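# Spread the towel flat on the table, then release

## Task

Lay the towel out flat on the table as a single layer. Every part of it must stay at least one finger-width in from the table edge, at least two finger-widths away from the basket's rim, and more than a hand-width away from the column of either arm. The basket must end upright with its entire base resting on the table, no more than three finger-widths from its starting spot and turned roughly as it was. Finally open both grippers and pull the arms away. The result must hold without the robot's help.

## Robot and tools

Robot. There are two arms, left_arm and right_arm, each with a parallel gripper. In the shared scene frame the origin is on the tabletop midway between the arms, +x runs out over the table, +z is up, and left_arm sits on the +y side. The arm names do not tell you which side of a camera image an arm is on. The URDF root of left_arm is at (+0.029, +0.268, 0) m with quat_wxyz (+0.998, 0, 0, -0.068). The root of right_arm is at (+0.017, -0.350, 0) m with quat_wxyz (+0.999, 0, 0, +0.046). Joint ranges in rad, from base to hand: waist -2.618 to 3.054, shoulder 0 to 3.142, elbow 0 to 3.142, wrist pitch -1.571 to 1.571, wrist yaw -1.571 to 1.571, wrist roll -2.094 to 2.094. An elbow will not quite reach full extension. On each gripper the fingers point along its own +z axis and close along its y axis. The reported end_effector_position is the point between the pads, roughly 1 cm short of the fingertips. Each wrist also carries a camera on a mount that is not modelled, so leave extra space around the hand.

execute_actions(actions). actions is a list of up to 15 actions. Each action is a table of up to 15 rows, and each row lasts one control step of 1/30 s. If a table has fewer than 15 rows, its final row repeats until the 15 steps are used. Every row holds 14 numbers, each in [-1, 1], and both arms always appear. The order is: left_arm dx, dy, dz, rx, ry, rz, opening, then the same seven for right_arm. dx to rz are an offset, not a pose. They are measured in that gripper's own axes from its measured pose when the action began. For the first action of a call, that start is the pose in the latest result. Each row is relative to that same start, not to the row before it. A value of 1.0 means 0.6 m of travel or 180 degrees of turn, and rx, ry, rz form a single rotation vector. opening is absolute: +1 is fully open (0.094 m) and -1 is shut. Every control step clips the commanded pose to within 70 mm and 16 degrees of the measured pose. A large offset may therefore need several actions, because after an action the arm only continues to its last clipped pose. Sending an empty list just returns the current state and images.

move(target, speed, blocking). target is one 14-number row laid out as above. Its offsets are taken from the pose in the scene's latest result that shows one, and openings are absolute and sent at the start. Both grippers follow straight paths that finish at the same moment, over 0.5 to 10 s, and they stop short if more time would be needed. speed is the top path speed in m/s, from 0.002 to 0.5, default 0.25; the turning limit is twice that value in rad/s. Paths do not avoid obstacles or the other arm. The hand lags, can wander off the path, and can go faster than speed, mostly near full reach. With blocking=false the result returns after 0.5 s while motion continues. Use wait(0) to check on it, or stop to brake; other moves and execute_actions are refused until a result shows the move has ended. The result adds a move: line with the outcome (done, off_target, moving, held, fault), the limits that acted (paced means the pose was clipped, held means a check blocked some steps), and each gripper's distance to its target.

wait(seconds) runs the scene for 0 to 10 s while each arm keeps its last command. stop() brakes a running move, needs room to do so, and does not stop the fingers. zoom_image(camera, region) enlarges part of one camera's latest image. camera is cam_high or cam_low (504x504) or cam_left_wrist or cam_right_wrist (616x616). region is [x0, y0, x1, y1] in pixels from the top-left corner, at most 504 by 504. read_manual(section) only returns licence texts. finished_scene(scene) ends the current scene and cannot be undone; pass that scene's number.

Results. The state line gives each gripper's position in metres and its quat_wxyz in the scene frame; these readings get less accurate at long reach. Hand target lines show where the controller is currently steering each hand. A pose unreachable line means the clearance check changed or blocked that arm's command. grip_measured is the measured finger opening on the command scale, and the last Joint positions number is that opening in metres; each gripper can read about 1 mm off. Joint torques are noisy and offset, and friction can hide or fake a load. FAULT and MOTOR HOT lines report stops and heating.

Habits. Arms tend to finish a centimetre or more low and can keep sinking under zero offsets. To hold an arm in place, send the correcting offset in the first call of a reply and zeros in later calls, and raise the aim if it is still low. Idle arms should still be sent their proper opening. To grip, command about 0.03 below grip_measured for a firm hold, or less below for a lighter one. Thin cloth is gripped with less force. A held part may be briefly tugged now and then. The robot keeps its last command while you think.

Avoid: dropping the towel, pushing anything off the table, tipping or dragging the basket, fast or deep contact (speed and overshoot both raise the force), and letting the arms collide or press on each other. Holding loads heats motors: a warning appears at 75 °C, the arm stops for 10 s at 90 °C, and at 100 °C it goes limp and falls.

Each tool is called after ">>>" by a JSON object that holds its "op" and its "data".

## Session

>>> {"op": "execute_actions", "data": {"actions": []}}

Scene clock: 0.00 s.
left_arm: end_effector_position=(+0.0708, -0.0140, +0.1166) grip_measured=+1.000 end_effector_quat_wxyz=(+0.558, +0.707, +0.432, +0.037) | right_arm: end_effector_position=(+0.5681, -0.4114, +0.2306) grip_measured=+1.000 end_effector_quat_wxyz=(+0.416, -0.452, +0.707, -0.349)
Joint positions: left_arm=[-1.788  0.99   0.275  0.098 -0.869  0.591  0.094] | right_arm=[-0.196  1.797  1.384 -0.009  0.023 -1.257  0.094]
Joint velocities: left_arm=[ 0.017 -0.012  0.017  0.022  0.022 -0.037  0.   ] | right_arm=[ 0.022 -0.012  0.012  0.007  0.051  0.007  0.   ]
Joint torques (N m, as the arm reports them, + toward a larger angle): no reading
Hand target (left_arm): +0.072, -0.013, +0.117; +0.558, +0.706, +0.433, +0.039
Hand target (right_arm): +0.569, -0.411, +0.246; +0.428, -0.446, +0.701, -0.356

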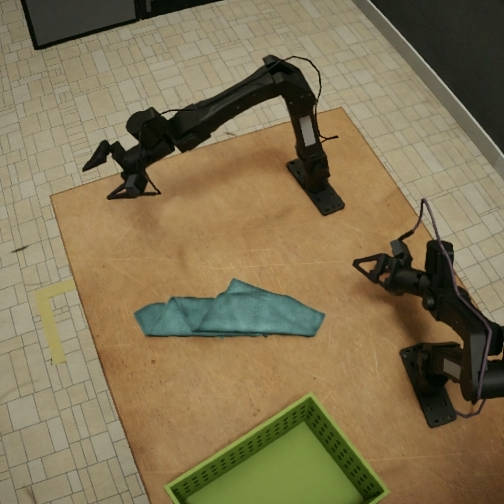

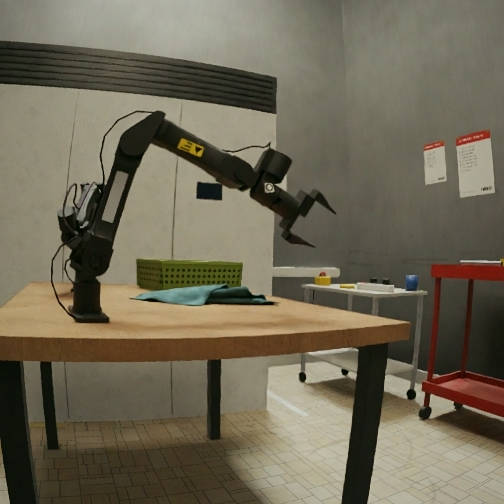

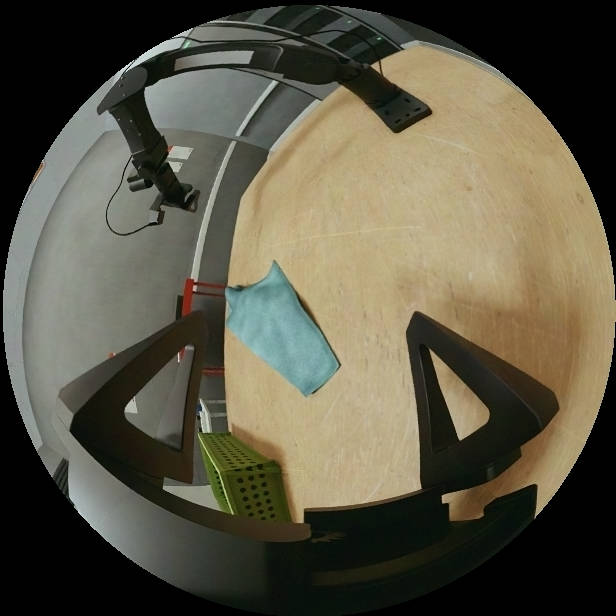

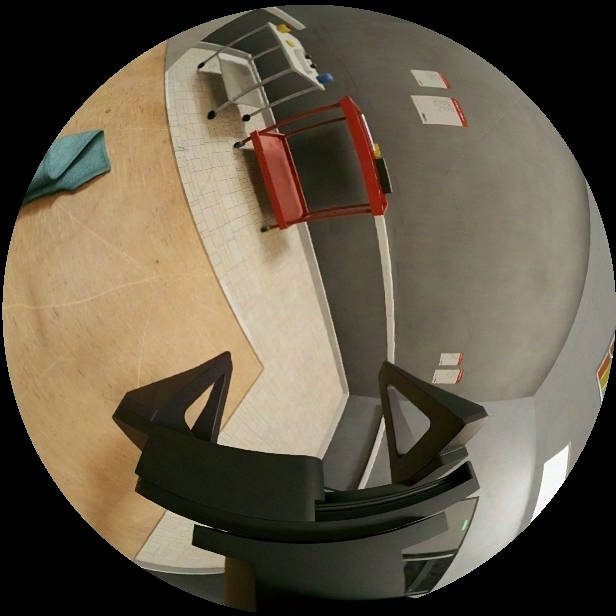

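>>> {"op": "zoom_image", "data": {"camera": "cam_high", "region": [100, 240, 360, 380]}}

>>> {"op": "zoom_image", "data": {"camera": "cam_left_wrist", "region": [180, 220, 400, 440]}}

>>> {"op": "zoom_image", "data": {"camera": "cam_low", "region": [100, 240, 320, 330]}}

Region (100, 240, 360, 380) of cam_high's 504x504 image, scaled by 1.938, with more detail than that image has; it fills the top 271 rows of this view, and the rest is white.

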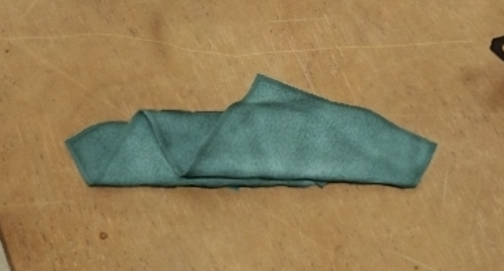

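Region (180, 220, 400, 440) of cam_left_wrist's 616x616 image, scaled by 2.291, with more detail than that image has.

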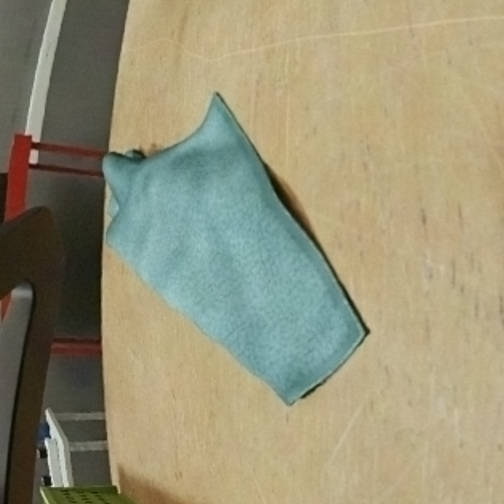

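Region (100, 240, 320, 330) of cam_low's 504x504 image, scaled by 2.291, with more detail than that image has; it fills the top 206 rows of this view, and the rest is white.

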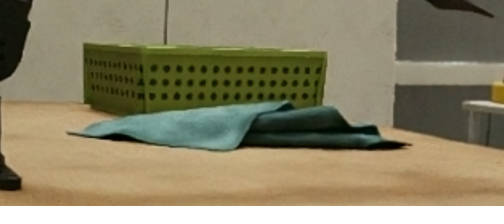

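>>> {"op": "move", "data": {"target": [0.095,0.311,0.116,0.029,0.443,-0.561,1, 0,0,0,0,0,0,1], "speed": 0.3}}

Scene clock: 82.63 s.
left_arm: end_effector_position=(+0.2492, -0.0285, +0.2136) grip_measured=+1.000 end_effector_quat_wxyz=(+0.046, +0.015, +0.998, -0.050) | right_arm: end_effector_position=(+0.5681, -0.4114, +0.2306) grip_measured=+1.000 end_effector_quat_wxyz=(+0.416, -0.452, +0.707, -0.349)
Joint positions: left_arm=[-0.806  1.882  2.006 -1.559 -0.013 -0.91   0.094] | right_arm=[-0.196  1.797  1.384 -0.009  0.023 -1.257  0.094]
Joint velocities: left_arm=[-0.007 -0.007 -0.007  0.022 -0.037 -0.007  0.   ] | right_arm=[ 0.012  0.012 -0.012  0.007 -0.095 -0.022  0.   ]
Joint torques (N m, as the arm reports them, + toward a larger angle): left_arm=[ 0.52 -9.22  9.3   0.35  0.12 -0.1 ] | right_arm=[ 0.   -8.28  7.91  1.61  0.01 -0.01]
Hand target (left_arm): +0.250, -0.030, +0.216; +0.041, +0.007, +0.998, -0.054
Hand target (right_arm): +0.568, -0.411, +0.231; +0.416, -0.452, +0.707, -0.349
Off the commanded pose (left_arm): 0.006 m, 8 deg.
Off the commanded pose (right_arm): 0.000 m, 0 deg.
joint sent to its limit (left arm) — the command would take joint 4 (wrist pitch) past its lower limit, so that joint was sent only as far as its limit.
move: off_target (left_arm)

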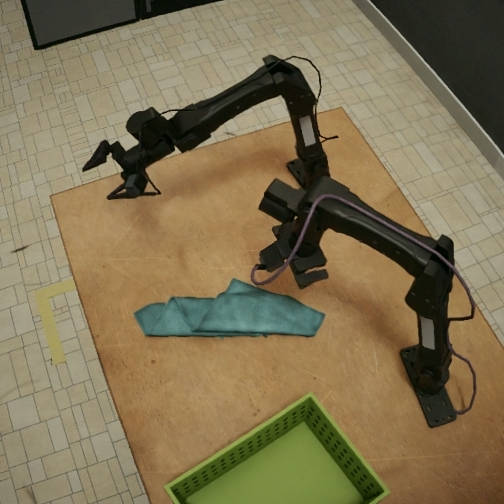

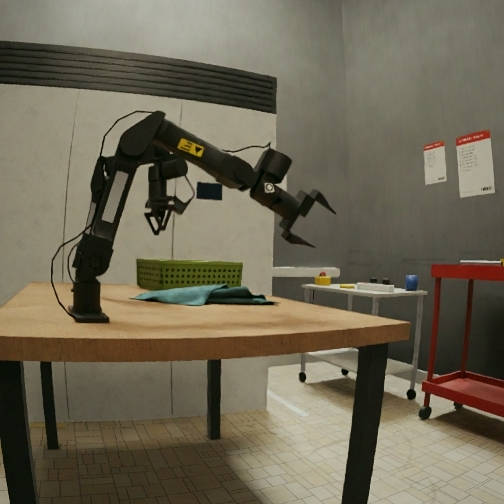

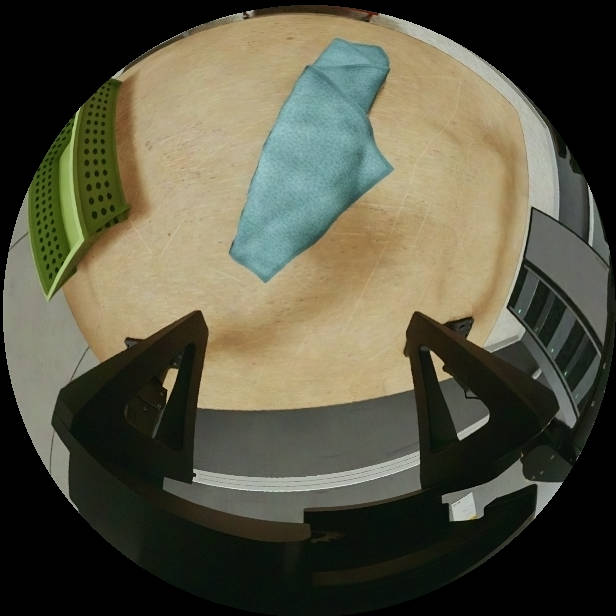

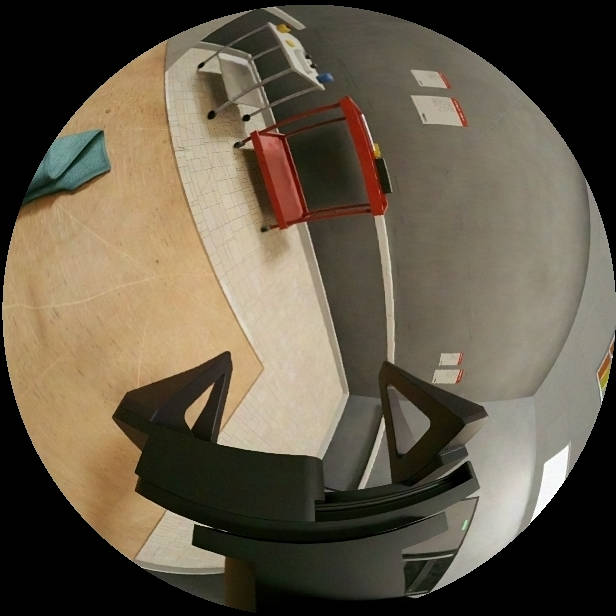

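>>> {"op": "move", "data": {"target": [0.117,0.062,0.174,-0.032,0.029,-0.010,1, -0.196,0.4275,-0.326,-0.2465,0.294,0.320,1], "speed": 0.3}}

Scene clock: 123.80 s.
left_arm: end_effector_position=(+0.1950, -0.0037, +0.1005) grip_measured=+1.000 end_effector_quat_wxyz=(+0.003, +0.002, +1.000, +0.003) | right_arm: end_effector_position=(+0.3339, -0.1932, +0.1225) grip_measured=+1.000 end_effector_quat_wxyz=(+0.008, -0.001, +1.000, +0.004)
Joint positions: left_arm=[-0.895  1.757  1.402 -1.217 -0.009 -1.027  0.094] | right_arm=[ 0.367  1.867  1.626 -1.311  0.     0.455  0.094]
Joint velocities: left_arm=[ 0.002 -0.012 -0.007  0.095 -0.007  0.037  0.   ] | right_arm=[-0.002 -0.002  0.002 -0.051  0.007  0.051  0.   ]
Joint torques (N m, as the arm reports them, + toward a larger angle): left_arm=[ -0.57 -10.69   4.87   0.35   0.09  -0.08] | right_arm=[ 0.63 -7.05  6.69  0.17 -0.07  0.05]
Hand target (left_arm): +0.189, -0.002, +0.100; +0.000, +0.000, +1.000, -0.000
Hand target (right_arm): +0.330, -0.190, +0.121; +0.000, -0.001, +1.000, +0.005
Off the commanded pose (left_arm): 0.006 m, 1 deg.
Off the commanded pose (right_arm): 0.006 m, 1 deg.
move: done

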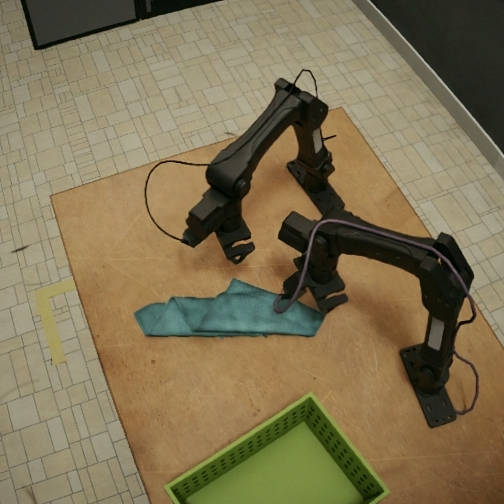

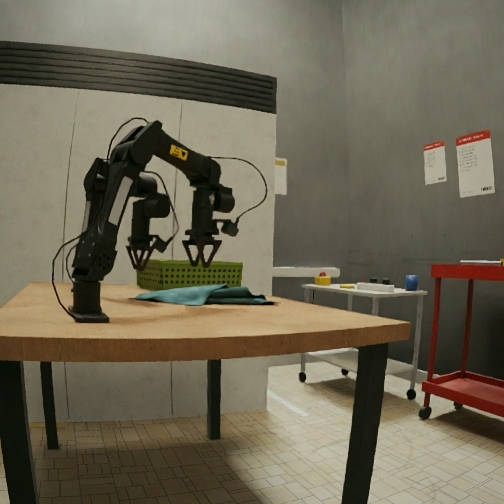

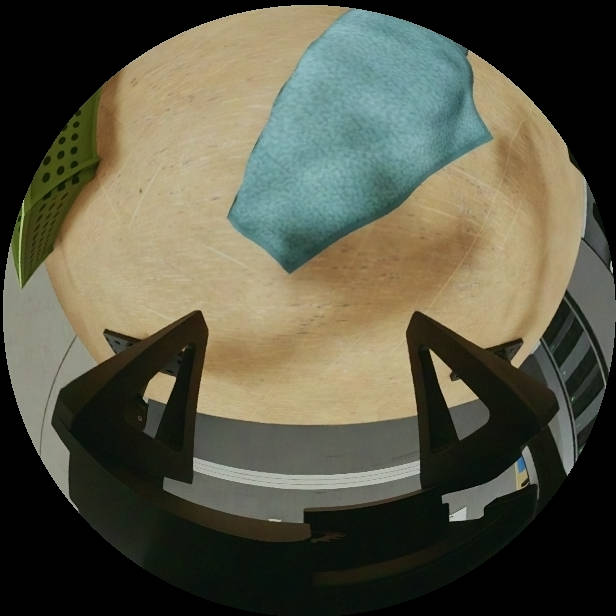

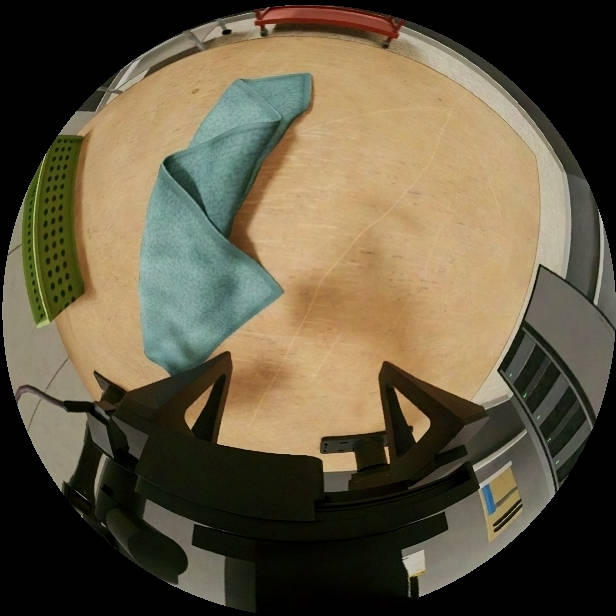

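>>> {"op": "zoom_image", "data": {"camera": "cam_right_wrist", "region": [100, 50, 400, 400]}}

Region (100, 50, 400, 400) of cam_right_wrist's 616x616 image, scaled by 1.440, with more detail than that image has; it fills the left 432 columns of this view, and the rest is white.

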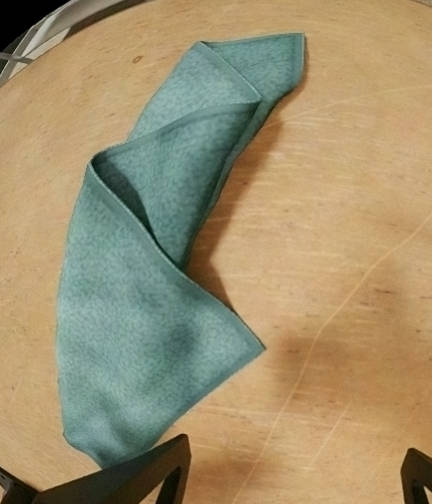

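>>> {"op": "move", "data": {"target": [0.01,0.003,0,0,0,0,1, -0.035,0.063,0.146,0,0,0,0.1], "speed": 0.2}}

Scene clock: 165.57 s.
left_arm: end_effector_position=(+0.1936, -0.0047, +0.1005) grip_measured=+1.000 end_effector_quat_wxyz=(+0.004, +0.003, +1.000, +0.003) | right_arm: end_effector_position=(+0.3536, -0.1590, +0.0340) grip_measured=+0.103 end_effector_quat_wxyz=(+0.000, -0.001, +1.000, +0.001)
Joint positions: left_arm=[-0.9    1.757  1.402 -1.216 -0.009 -1.03   0.094] | right_arm=[ 0.423  2.062  1.544 -1.053 -0.002  0.512  0.052]
Joint velocities: left_arm=[-0.002  0.017 -0.002 -0.051  0.081  0.051  0.   ] | right_arm=[-0.012 -0.002 -0.022  0.007 -0.095  0.007 -0.   ]
Joint torques (N m, as the arm reports them, + toward a larger angle): left_arm=[ -0.51 -10.67   5.11   0.32   0.03  -0.08] | right_arm=[ 0.55 -9.18  6.1   0.32  0.02  0.09]
Hand target (left_arm): +0.189, -0.002, +0.100; +0.003, +0.001, +1.000, +0.003
Hand target (right_arm): +0.355, -0.155, +0.036; +0.008, -0.001, +1.000, +0.005
Off the commanded pose (left_arm): 0.005 m, 0 deg.
Off the commanded pose (right_arm): 0.005 m, 1 deg.
move: done

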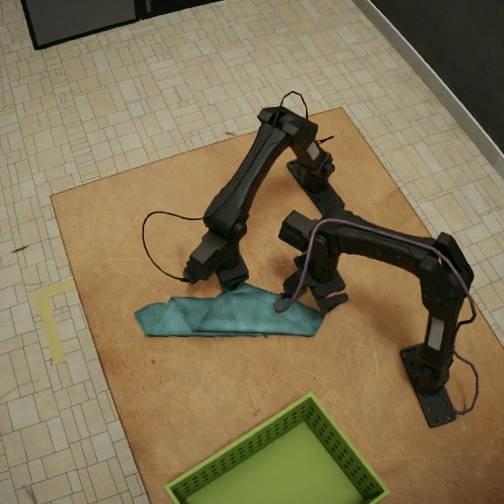

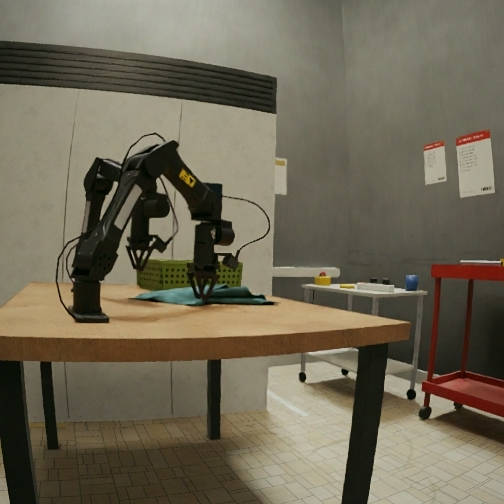

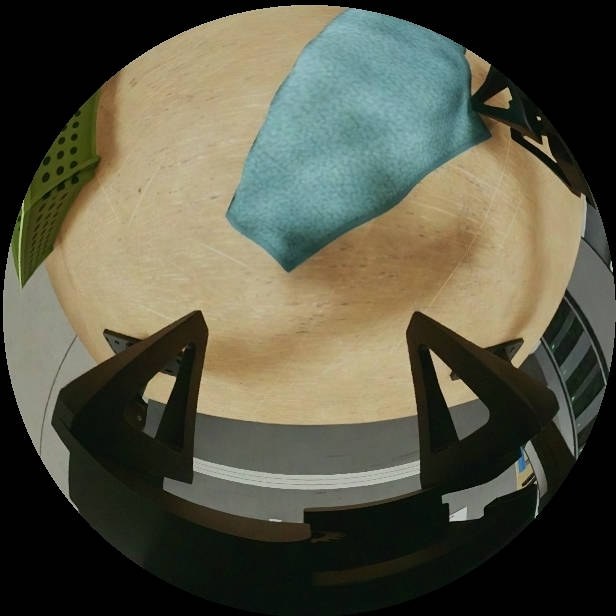

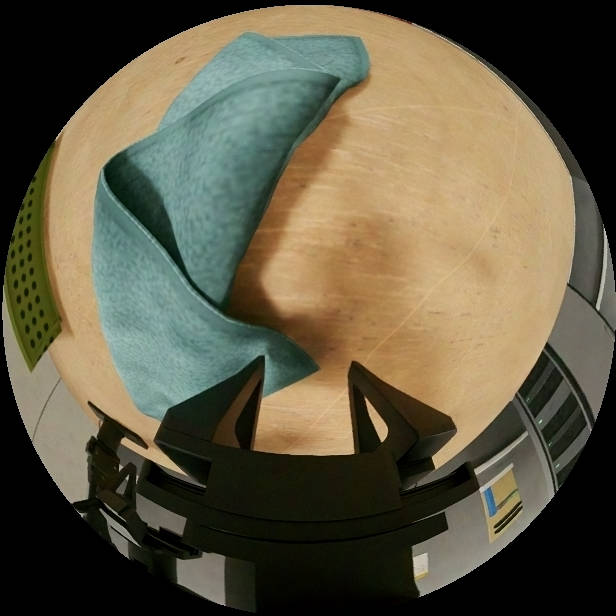

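>>> {"op": "move", "data": {"target": [0.007,0.004,0,0,0,0,1, 0.0,0.003,0.040,0,0,0,0.1], "speed": 0.05}}

Scene clock: 169.13 s.
left_arm: end_effector_position=(+0.1936, -0.0047, +0.1005) grip_measured=+1.000 end_effector_quat_wxyz=(+0.004, +0.003, +1.000, +0.003) | right_arm: end_effector_position=(+0.3524, -0.1594, +0.0178) grip_measured=+0.102 end_effector_quat_wxyz=(-0.002, -0.000, +1.000, +0.000)
Joint positions: left_arm=[-0.9    1.757  1.402 -1.216 -0.009 -1.03   0.094] | right_arm=[ 0.423  2.08   1.506 -1.    -0.003  0.513  0.052]
Joint velocities: left_arm=[ 0.002  0.017  0.012 -0.037 -0.022  0.037  0.   ] | right_arm=[ 0.007 -0.032 -0.012  0.007 -0.051 -0.022 -0.001]
Joint torques (N m, as the arm reports them, + toward a larger angle): left_arm=[ -0.59 -10.5    5.11   0.32   0.    -0.07] | right_arm=[ 0.23 -7.94  4.98  0.47  0.05  0.01]
Hand target (left_arm): +0.190, -0.002, +0.100; +0.003, +0.003, +1.000, +0.003
Hand target (right_arm): +0.353, -0.157, +0.010; -0.000, -0.001, +1.000, +0.001
Off the commanded pose (left_arm): 0.005 m, 0 deg.
Off the commanded pose (right_arm): 0.008 m, 0 deg.
move: done

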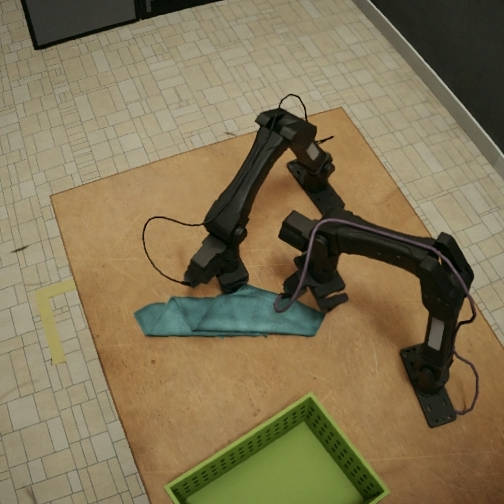

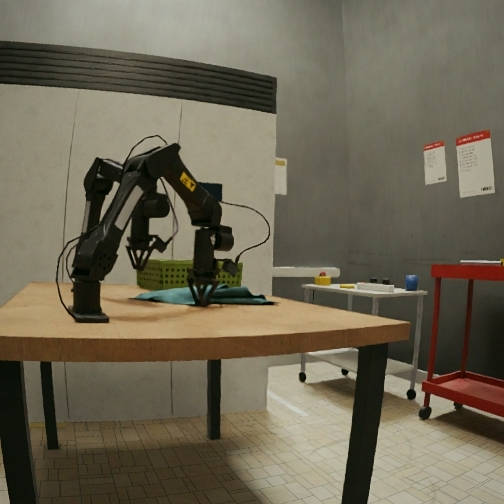

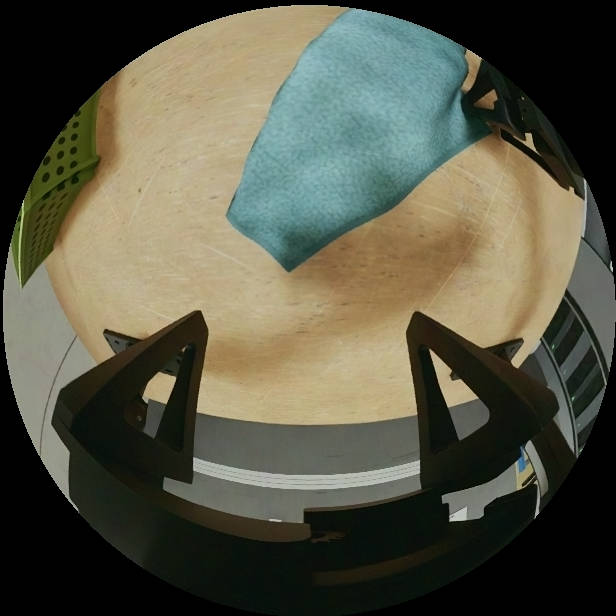

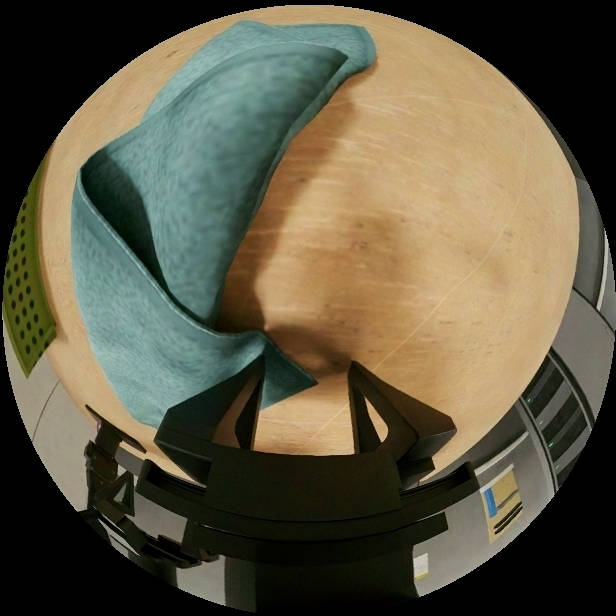

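>>> {"op": "execute_actions", "data": {"actions": [[[0.007,0.004,0,0,0,0,1, 0.008,0,-0.015,0,0,0,0.1],[0.007,0.004,0,0,0,0,1, 0.014,0,-0.02,0,0,0,0.1],[0.007,0.004,0,0,0,0,1, 0.02,0,-0.02,0,0,0,0.1],[0.007,0.004,0,0,0,0,1, 0.022,0,-0.02,0,0,0,0.1],[0.007,0.004,0,0,0,0,1, 0.022,0,-0.015,0,0,0,0.1],[0.007,0.004,0,0,0,0,1, 0.022,0,-0.01,0,0,0,0.1],[0.007,0.004,0,0,0,0,1, 0.022,0,-0.005,0,0,0,0.1],[0.007,0.004,0,0,0,0,1, 0.022,0,0.0,0,0,0,0.1],[0.007,0.004,0,0,0,0,1, 0.022,0,0.005,0,0,0,0.1],[0.007,0.004,0,0,0,0,1, 0.022,0,0.01,0,0,0,0.1],[0.007,0.004,0,0,0,0,1, 0.022,0,0.013,0,0,0,0.1]]]}}

Scene clock: 175.03 s.
left_arm: end_effector_position=(+0.1936, -0.0047, +0.1005) grip_measured=+1.000 end_effector_quat_wxyz=(+0.004, +0.003, +1.000, +0.003) | right_arm: end_effector_position=(+0.3448, -0.1620, +0.0170) grip_measured=+0.102 end_effector_quat_wxyz=(-0.001, +0.003, +1.000, +0.001)
Joint positions: left_arm=[-0.9    1.757  1.402 -1.216 -0.009 -1.03   0.094] | right_arm=[ 0.426  2.051  1.457 -0.978 -0.003  0.523  0.052]
Joint velocities: left_arm=[ 0.012  0.002  0.007 -0.022  0.007 -0.007  0.   ] | right_arm=[-0.002 -0.012  0.002 -0.007  0.007 -0.022 -0.   ]
Joint torques (N m, as the arm reports them, + toward a larger angle): left_arm=[ -0.46 -10.52   5.31   0.31   0.01  -0.06] | right_arm=[ 1.16 -8.9   3.22  0.4   0.    0.07]
Hand target (left_arm): +0.190, -0.002, +0.100; +0.003, +0.003, +1.000, +0.003
Hand target (right_arm): +0.339, -0.160, +0.010; -0.003, -0.000, +1.000, +0.000
Off the commanded pose (left_arm): 0.005 m, 0 deg.
Off the commanded pose (right_arm): 0.009 m, 0 deg.

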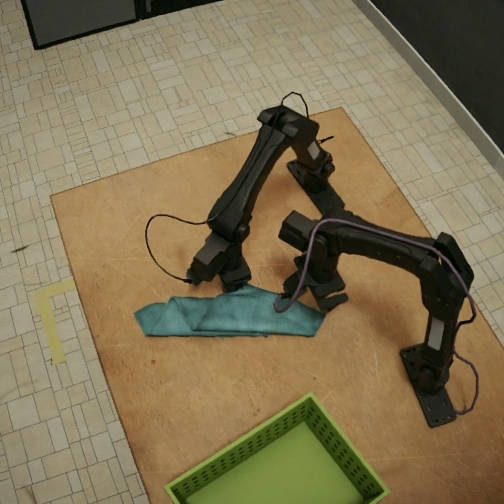

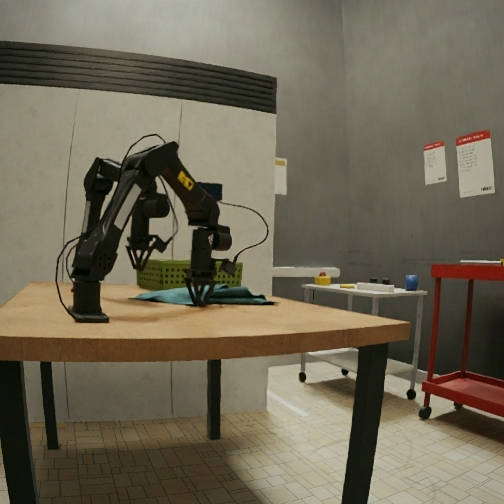

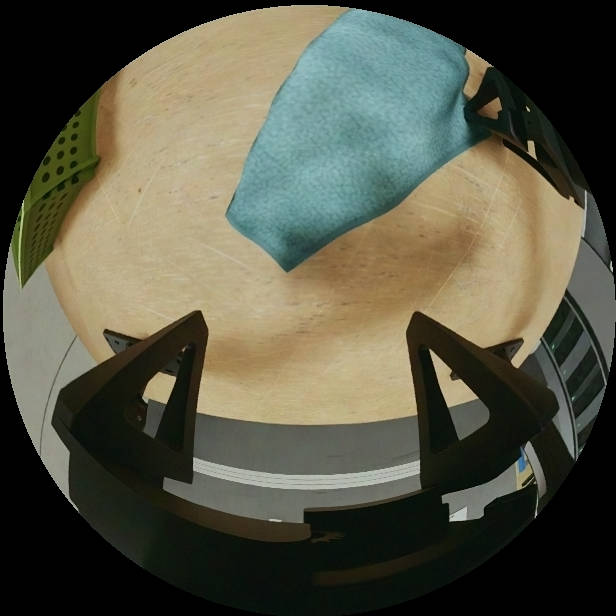

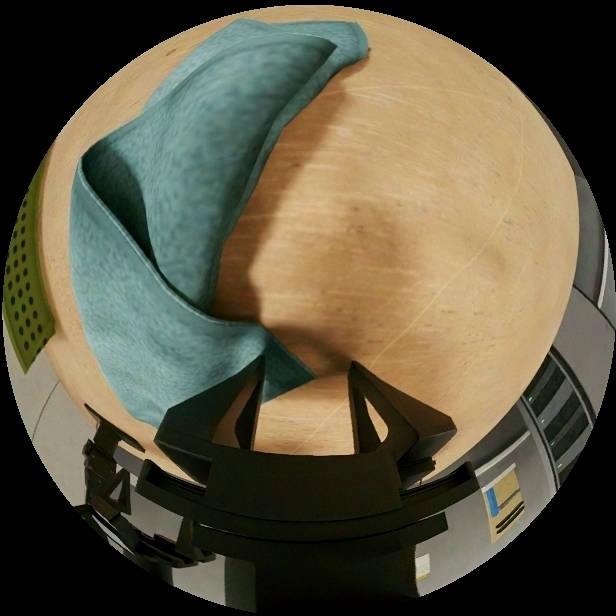

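>>> {"op": "execute_actions", "data": {"actions": [[[0.007,0.004,0,0,0,0,1, 0.0,0,0.003,0,0,0,-0.2],[0.007,0.004,0,0,0,0,1, 0.0,0,0.003,0,0,0,-0.4],[0.007,0.004,0,0,0,0,1, 0.0,0,0.003,0,0,0,-0.6],[0.007,0.004,0,0,0,0,1, 0.0,0,0.003,0,0,0,-0.8],[0.007,0.004,0,0,0,0,1, 0.0,0,0.003,0,0,0,-1]],[[0,0,0,0,0,0,1, 0.0,0,0.0,0,0,0,-1]]]}}

Scene clock: 178.43 s.
left_arm: end_effector_position=(+0.1936, -0.0047, +0.1005) grip_measured=+1.000 end_effector_quat_wxyz=(+0.004, +0.003, +1.000, +0.003) | right_arm: end_effector_position=(+0.3445, -0.1575, +0.0171) grip_measured=-0.983 end_effector_quat_wxyz=(-0.003, +0.002, +1.000, +0.012)
Joint positions: left_arm=[-0.9    1.757  1.402 -1.216 -0.009 -1.03   0.094] | right_arm=[ 0.428  2.05   1.456 -0.97  -0.023  0.523  0.001]
Joint velocities: left_arm=[-0.002 -0.012 -0.007 -0.022  0.007 -0.066  0.   ] | right_arm=[ 0.002  0.002  0.002 -0.051  0.037 -0.007  0.   ]
Joint torques (N m, as the arm reports them, + toward a larger angle): left_arm=[ 0.07 -9.28  6.98  0.26  0.01  0.05] | right_arm=[ 0.01 -8.71  5.99  0.21  0.01 -0.01]
Hand target (left_arm): +0.194, -0.005, +0.101; +0.004, +0.003, +1.000, +0.003
Hand target (right_arm): +0.345, -0.158, +0.017; -0.002, +0.002, +1.000, +0.011
Off the commanded pose (left_arm): 0.000 m, 0 deg.
Off the commanded pose (right_arm): 0.000 m, 0 deg.

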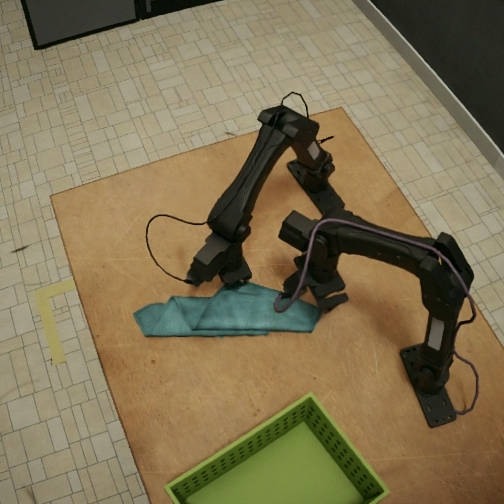

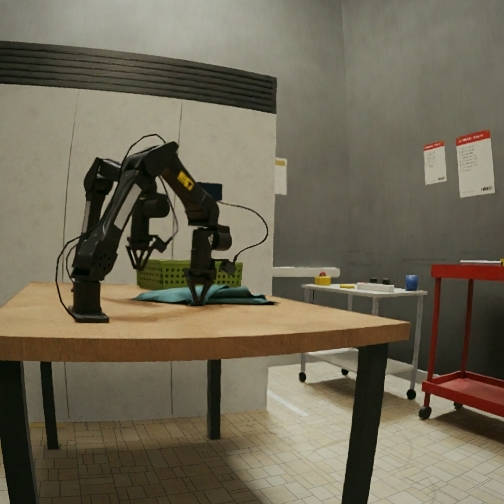

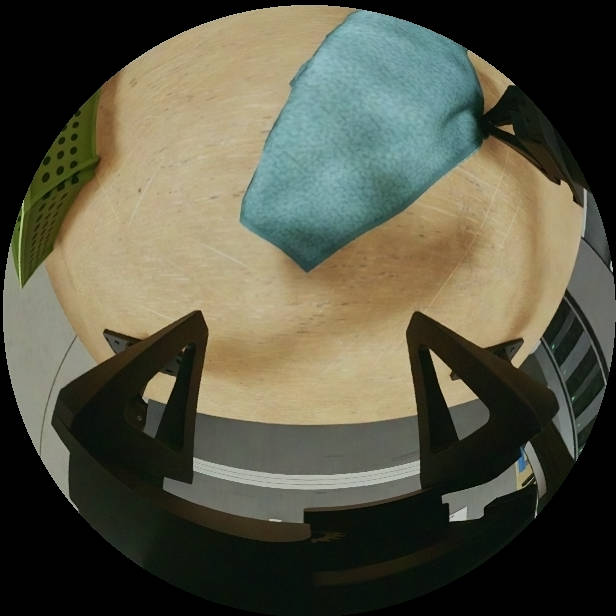

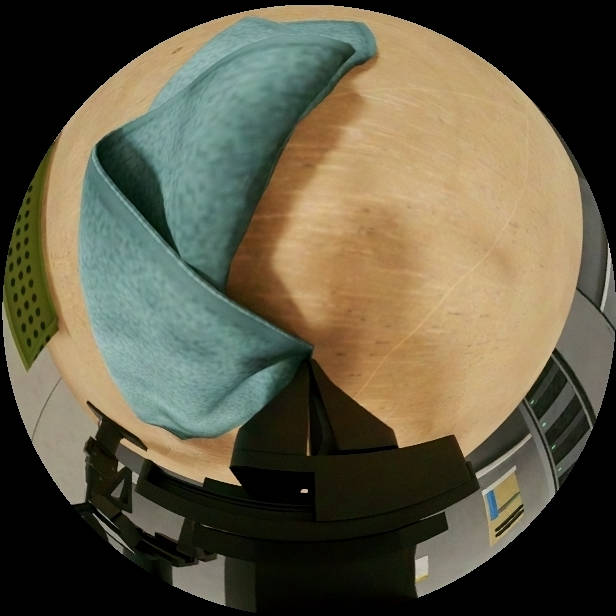

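>>> {"op": "move", "data": {"target": [0.05,0.08,-0.1,0,0,0,1, 0.0,0,-0.17,0,0,0,-1], "speed": 0.1}}

Scene clock: 181.63 s.
left_arm: end_effector_position=(+0.1667, +0.0407, +0.1566) grip_measured=+1.000 end_effector_quat_wxyz=(+0.004, +0.003, +1.000, +0.002) | right_arm: end_effector_position=(+0.3409, -0.1595, +0.0995) grip_measured=-0.983 end_effector_quat_wxyz=(-0.024, +0.002, +1.000, -0.000)
Joint positions: left_arm=[-0.9    1.552  1.402 -1.42  -0.009 -1.03   0.094] | right_arm=[ 0.428  2.02   1.744 -1.338 -0.024  0.523  0.001]
Joint velocities: left_arm=[ 0.007 -0.022  0.017 -0.095 -0.081  0.007  0.   ] | right_arm=[ 0.022  0.002 -0.012 -0.037  0.022  0.007 -0.   ]
Joint torques (N m, as the arm reports them, + toward a larger angle): left_arm=[-0.34 -8.09  7.05  0.09  0.01 -0.01] | right_arm=[ -0.51 -11.37   8.83   0.07   0.    -0.08]
Hand target (left_arm): +0.164, +0.043, +0.160; +0.004, +0.003, +1.000, +0.002
Hand target (right_arm): +0.346, -0.160, +0.119; -0.003, +0.002, +1.000, +0.012
Off the commanded pose (left_arm): 0.006 m, 0 deg.
Off the commanded pose (right_arm): 0.020 m, 3 deg.
move: off_target (right_arm)

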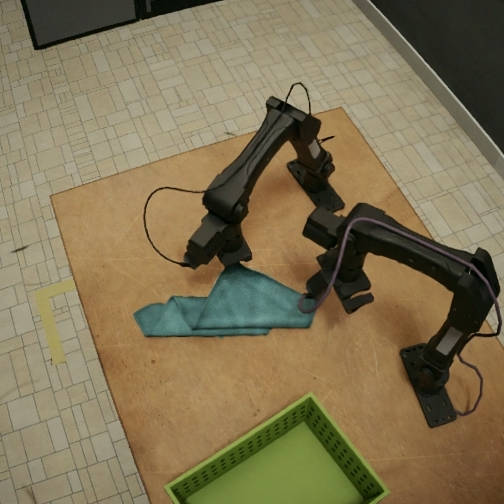

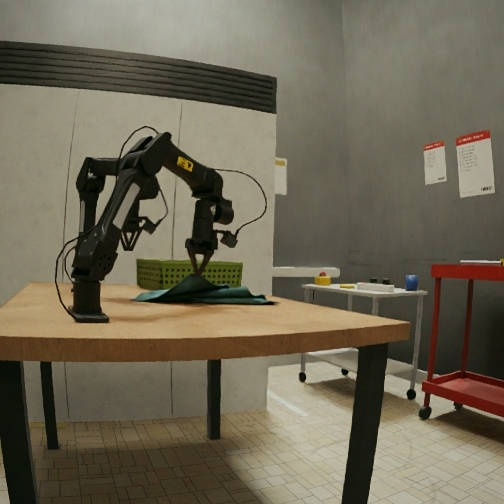

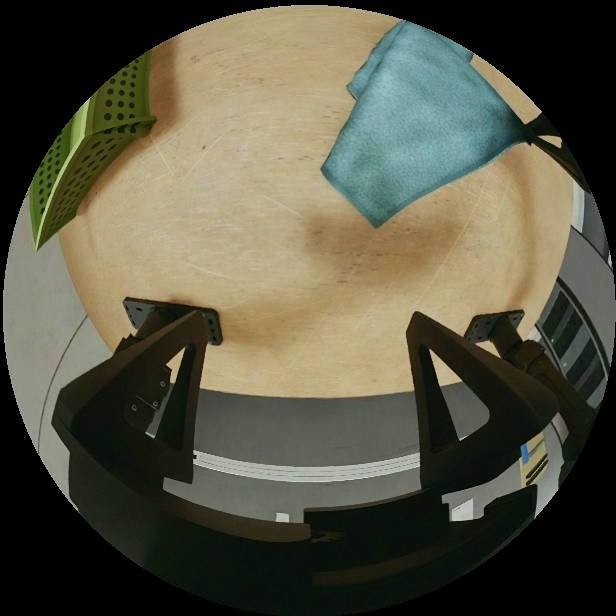

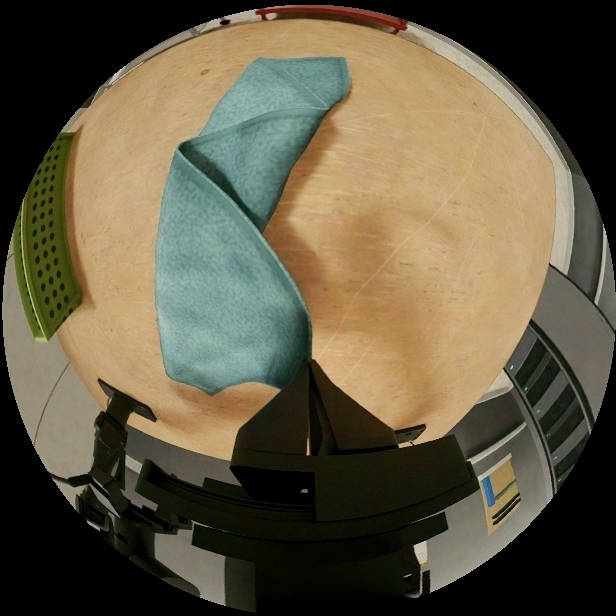

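>>> {"op": "move", "data": {"target": [0.0,0.0,0,0,0,0,1, 0.0,-0.05,-0.30,0,-0.2,0,-1], "speed": 0.12}}

Scene clock: 189.90 s.
left_arm: end_effector_position=(+0.1666, +0.0409, +0.1566) grip_measured=+1.000 end_effector_quat_wxyz=(+0.004, +0.003, +1.000, +0.002) | right_arm: end_effector_position=(+0.3484, -0.1916, +0.2572) grip_measured=-0.983 end_effector_quat_wxyz=(+0.250, +0.004, +0.968, -0.013)
Joint positions: left_arm=[-0.9    1.552  1.402 -1.42  -0.009 -1.03   0.094] | right_arm=[ 0.494  1.619  1.766 -1.3    0.294  0.53   0.001]
Joint velocities: left_arm=[-0.007  0.002 -0.027 -0.037 -0.066 -0.037  0.   ] | right_arm=[ 0.017 -0.002 -0.002  0.007 -0.007 -0.022 -0.001]
Joint torques (N m, as the arm reports them, + toward a larger angle): left_arm=[ 0.03 -7.12  6.86  0.26 -0.01  0.02] | right_arm=[ 0.84 -8.48  9.27  0.97  0.3  -0.07]
Hand target (left_arm): +0.167, +0.041, +0.157; +0.004, +0.003, +1.000, +0.002
Hand target (right_arm): +0.350, -0.189, +0.280; +0.285, +0.003, +0.958, -0.000
Off the commanded pose (left_arm): 0.000 m, 0 deg.
Off the commanded pose (right_arm): 0.022 m, 5 deg.
move: off_target (right_arm)

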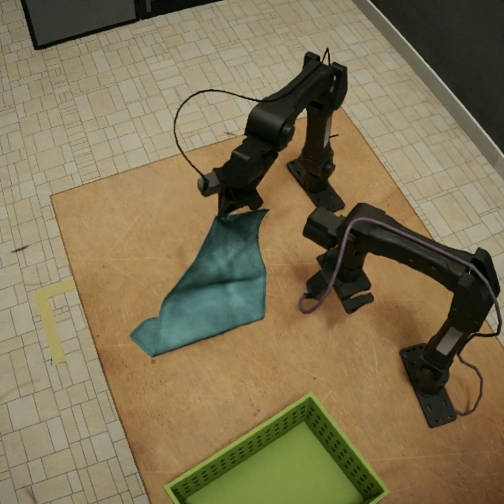

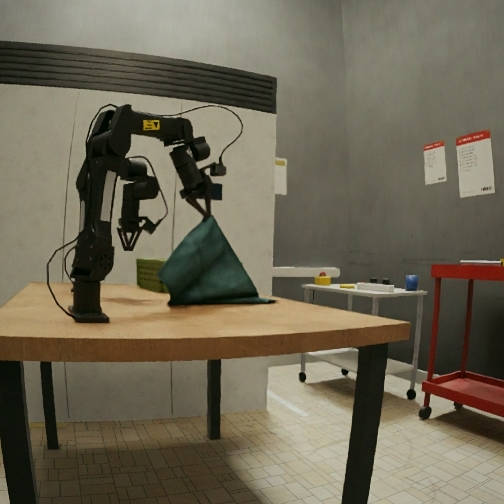

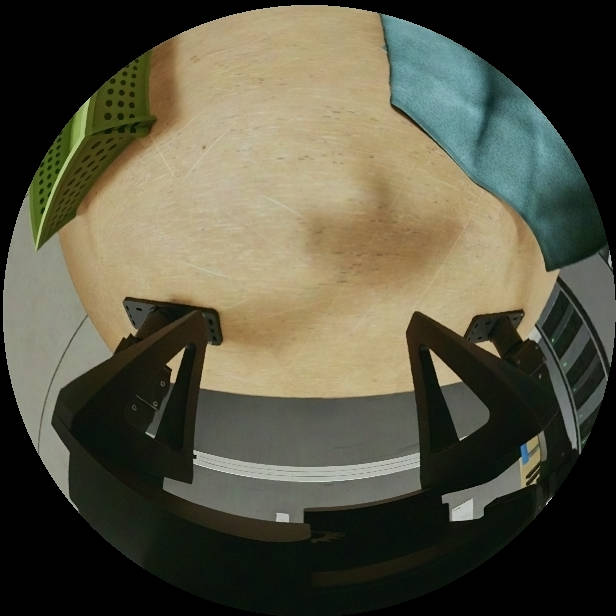

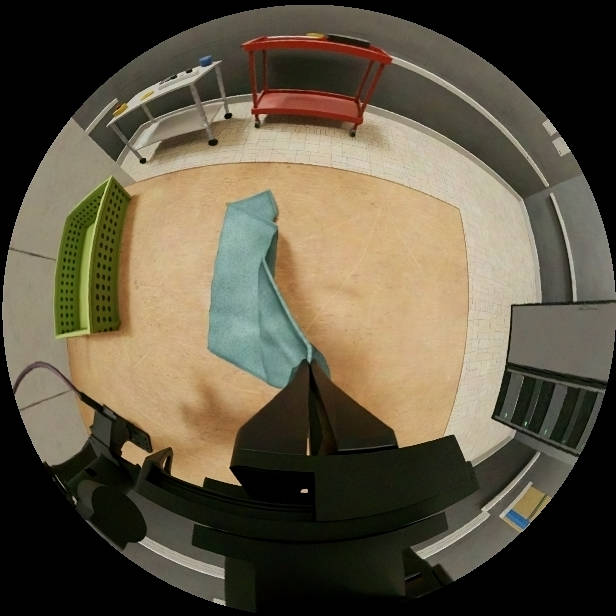

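>>> {"op": "zoom_image", "data": {"camera": "cam_high", "region": [100, 170, 340, 390]}}

>>> {"op": "zoom_image", "data": {"camera": "cam_low", "region": [120, 190, 320, 330]}}

Region (100, 170, 340, 390) of cam_high's 504x504 image, scaled by 2.100, with more detail than that image has; it fills the top 462 rows of this view, and the rest is white.

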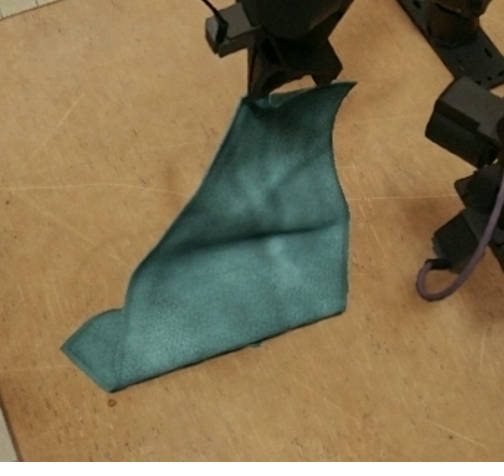

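Region (120, 190, 320, 330) of cam_low's 504x504 image, scaled by 2.520, with more detail than that image has; it fills the top 353 rows of this view, and the rest is white.

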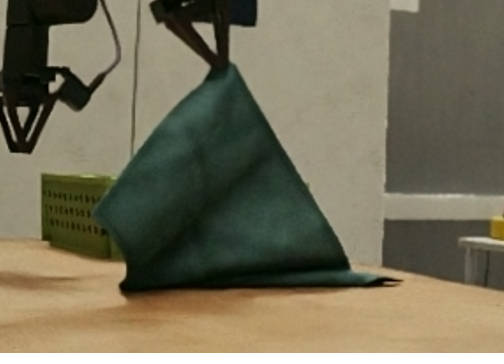

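>>> {"op": "execute_actions", "data": {"actions": []}}

Scene clock: 281.10 s.
left_arm: end_effector_position=(+0.1666, +0.0409, +0.1566) grip_measured=+1.000 end_effector_quat_wxyz=(+0.004, +0.003, +1.000, +0.002) | right_arm: end_effector_position=(+0.3486, -0.1918, +0.2574) grip_measured=-0.983 end_effector_quat_wxyz=(+0.250, +0.003, +0.968, -0.014)
Joint positions: left_arm=[-0.9    1.552  1.402 -1.42  -0.009 -1.03   0.094] | right_arm=[ 0.494  1.619  1.766 -1.3    0.296  0.529  0.001]
Joint velocities: left_arm=[-0.017  0.022 -0.012  0.007  0.095 -0.022  0.   ] | right_arm=[-0.007  0.002  0.022  0.051 -0.022 -0.037 -0.001]
Joint torques (N m, as the arm reports them, + toward a larger angle): left_arm=[ 0.09 -7.09  6.97  0.26  0.    0.02] | right_arm=[ 0.84 -8.05  9.26  1.01  0.29 -0.07]
Hand target (left_arm): +0.167, +0.041, +0.157; +0.004, +0.003, +1.000, +0.002
Hand target (right_arm): +0.350, -0.189, +0.280; +0.285, +0.003, +0.958, -0.000
Off the commanded pose (left_arm): 0.000 m, 0 deg.
Off the commanded pose (right_arm): 0.022 m, 4 deg.

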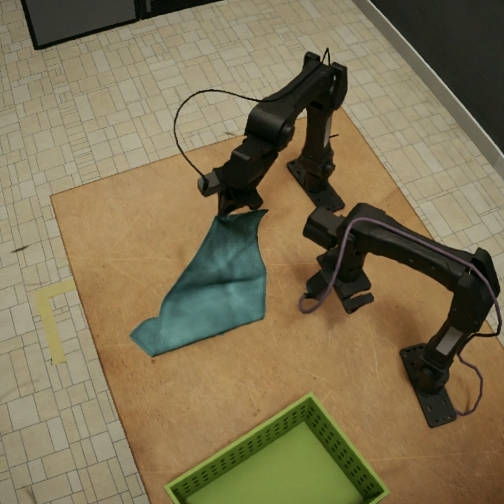

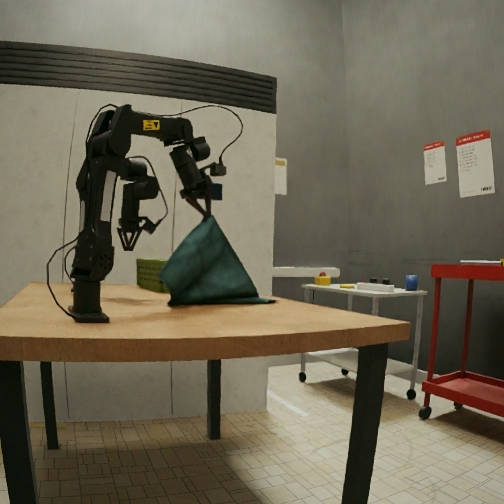

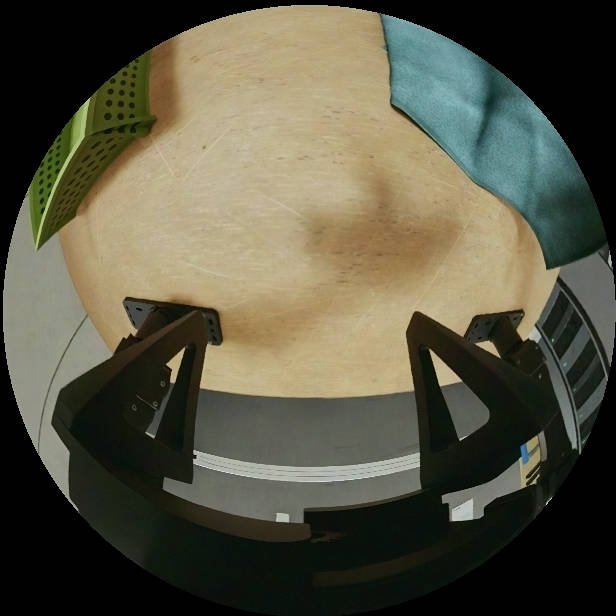

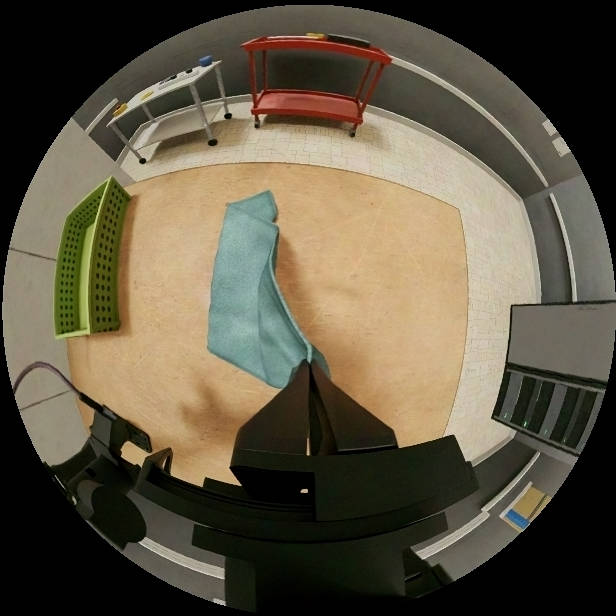

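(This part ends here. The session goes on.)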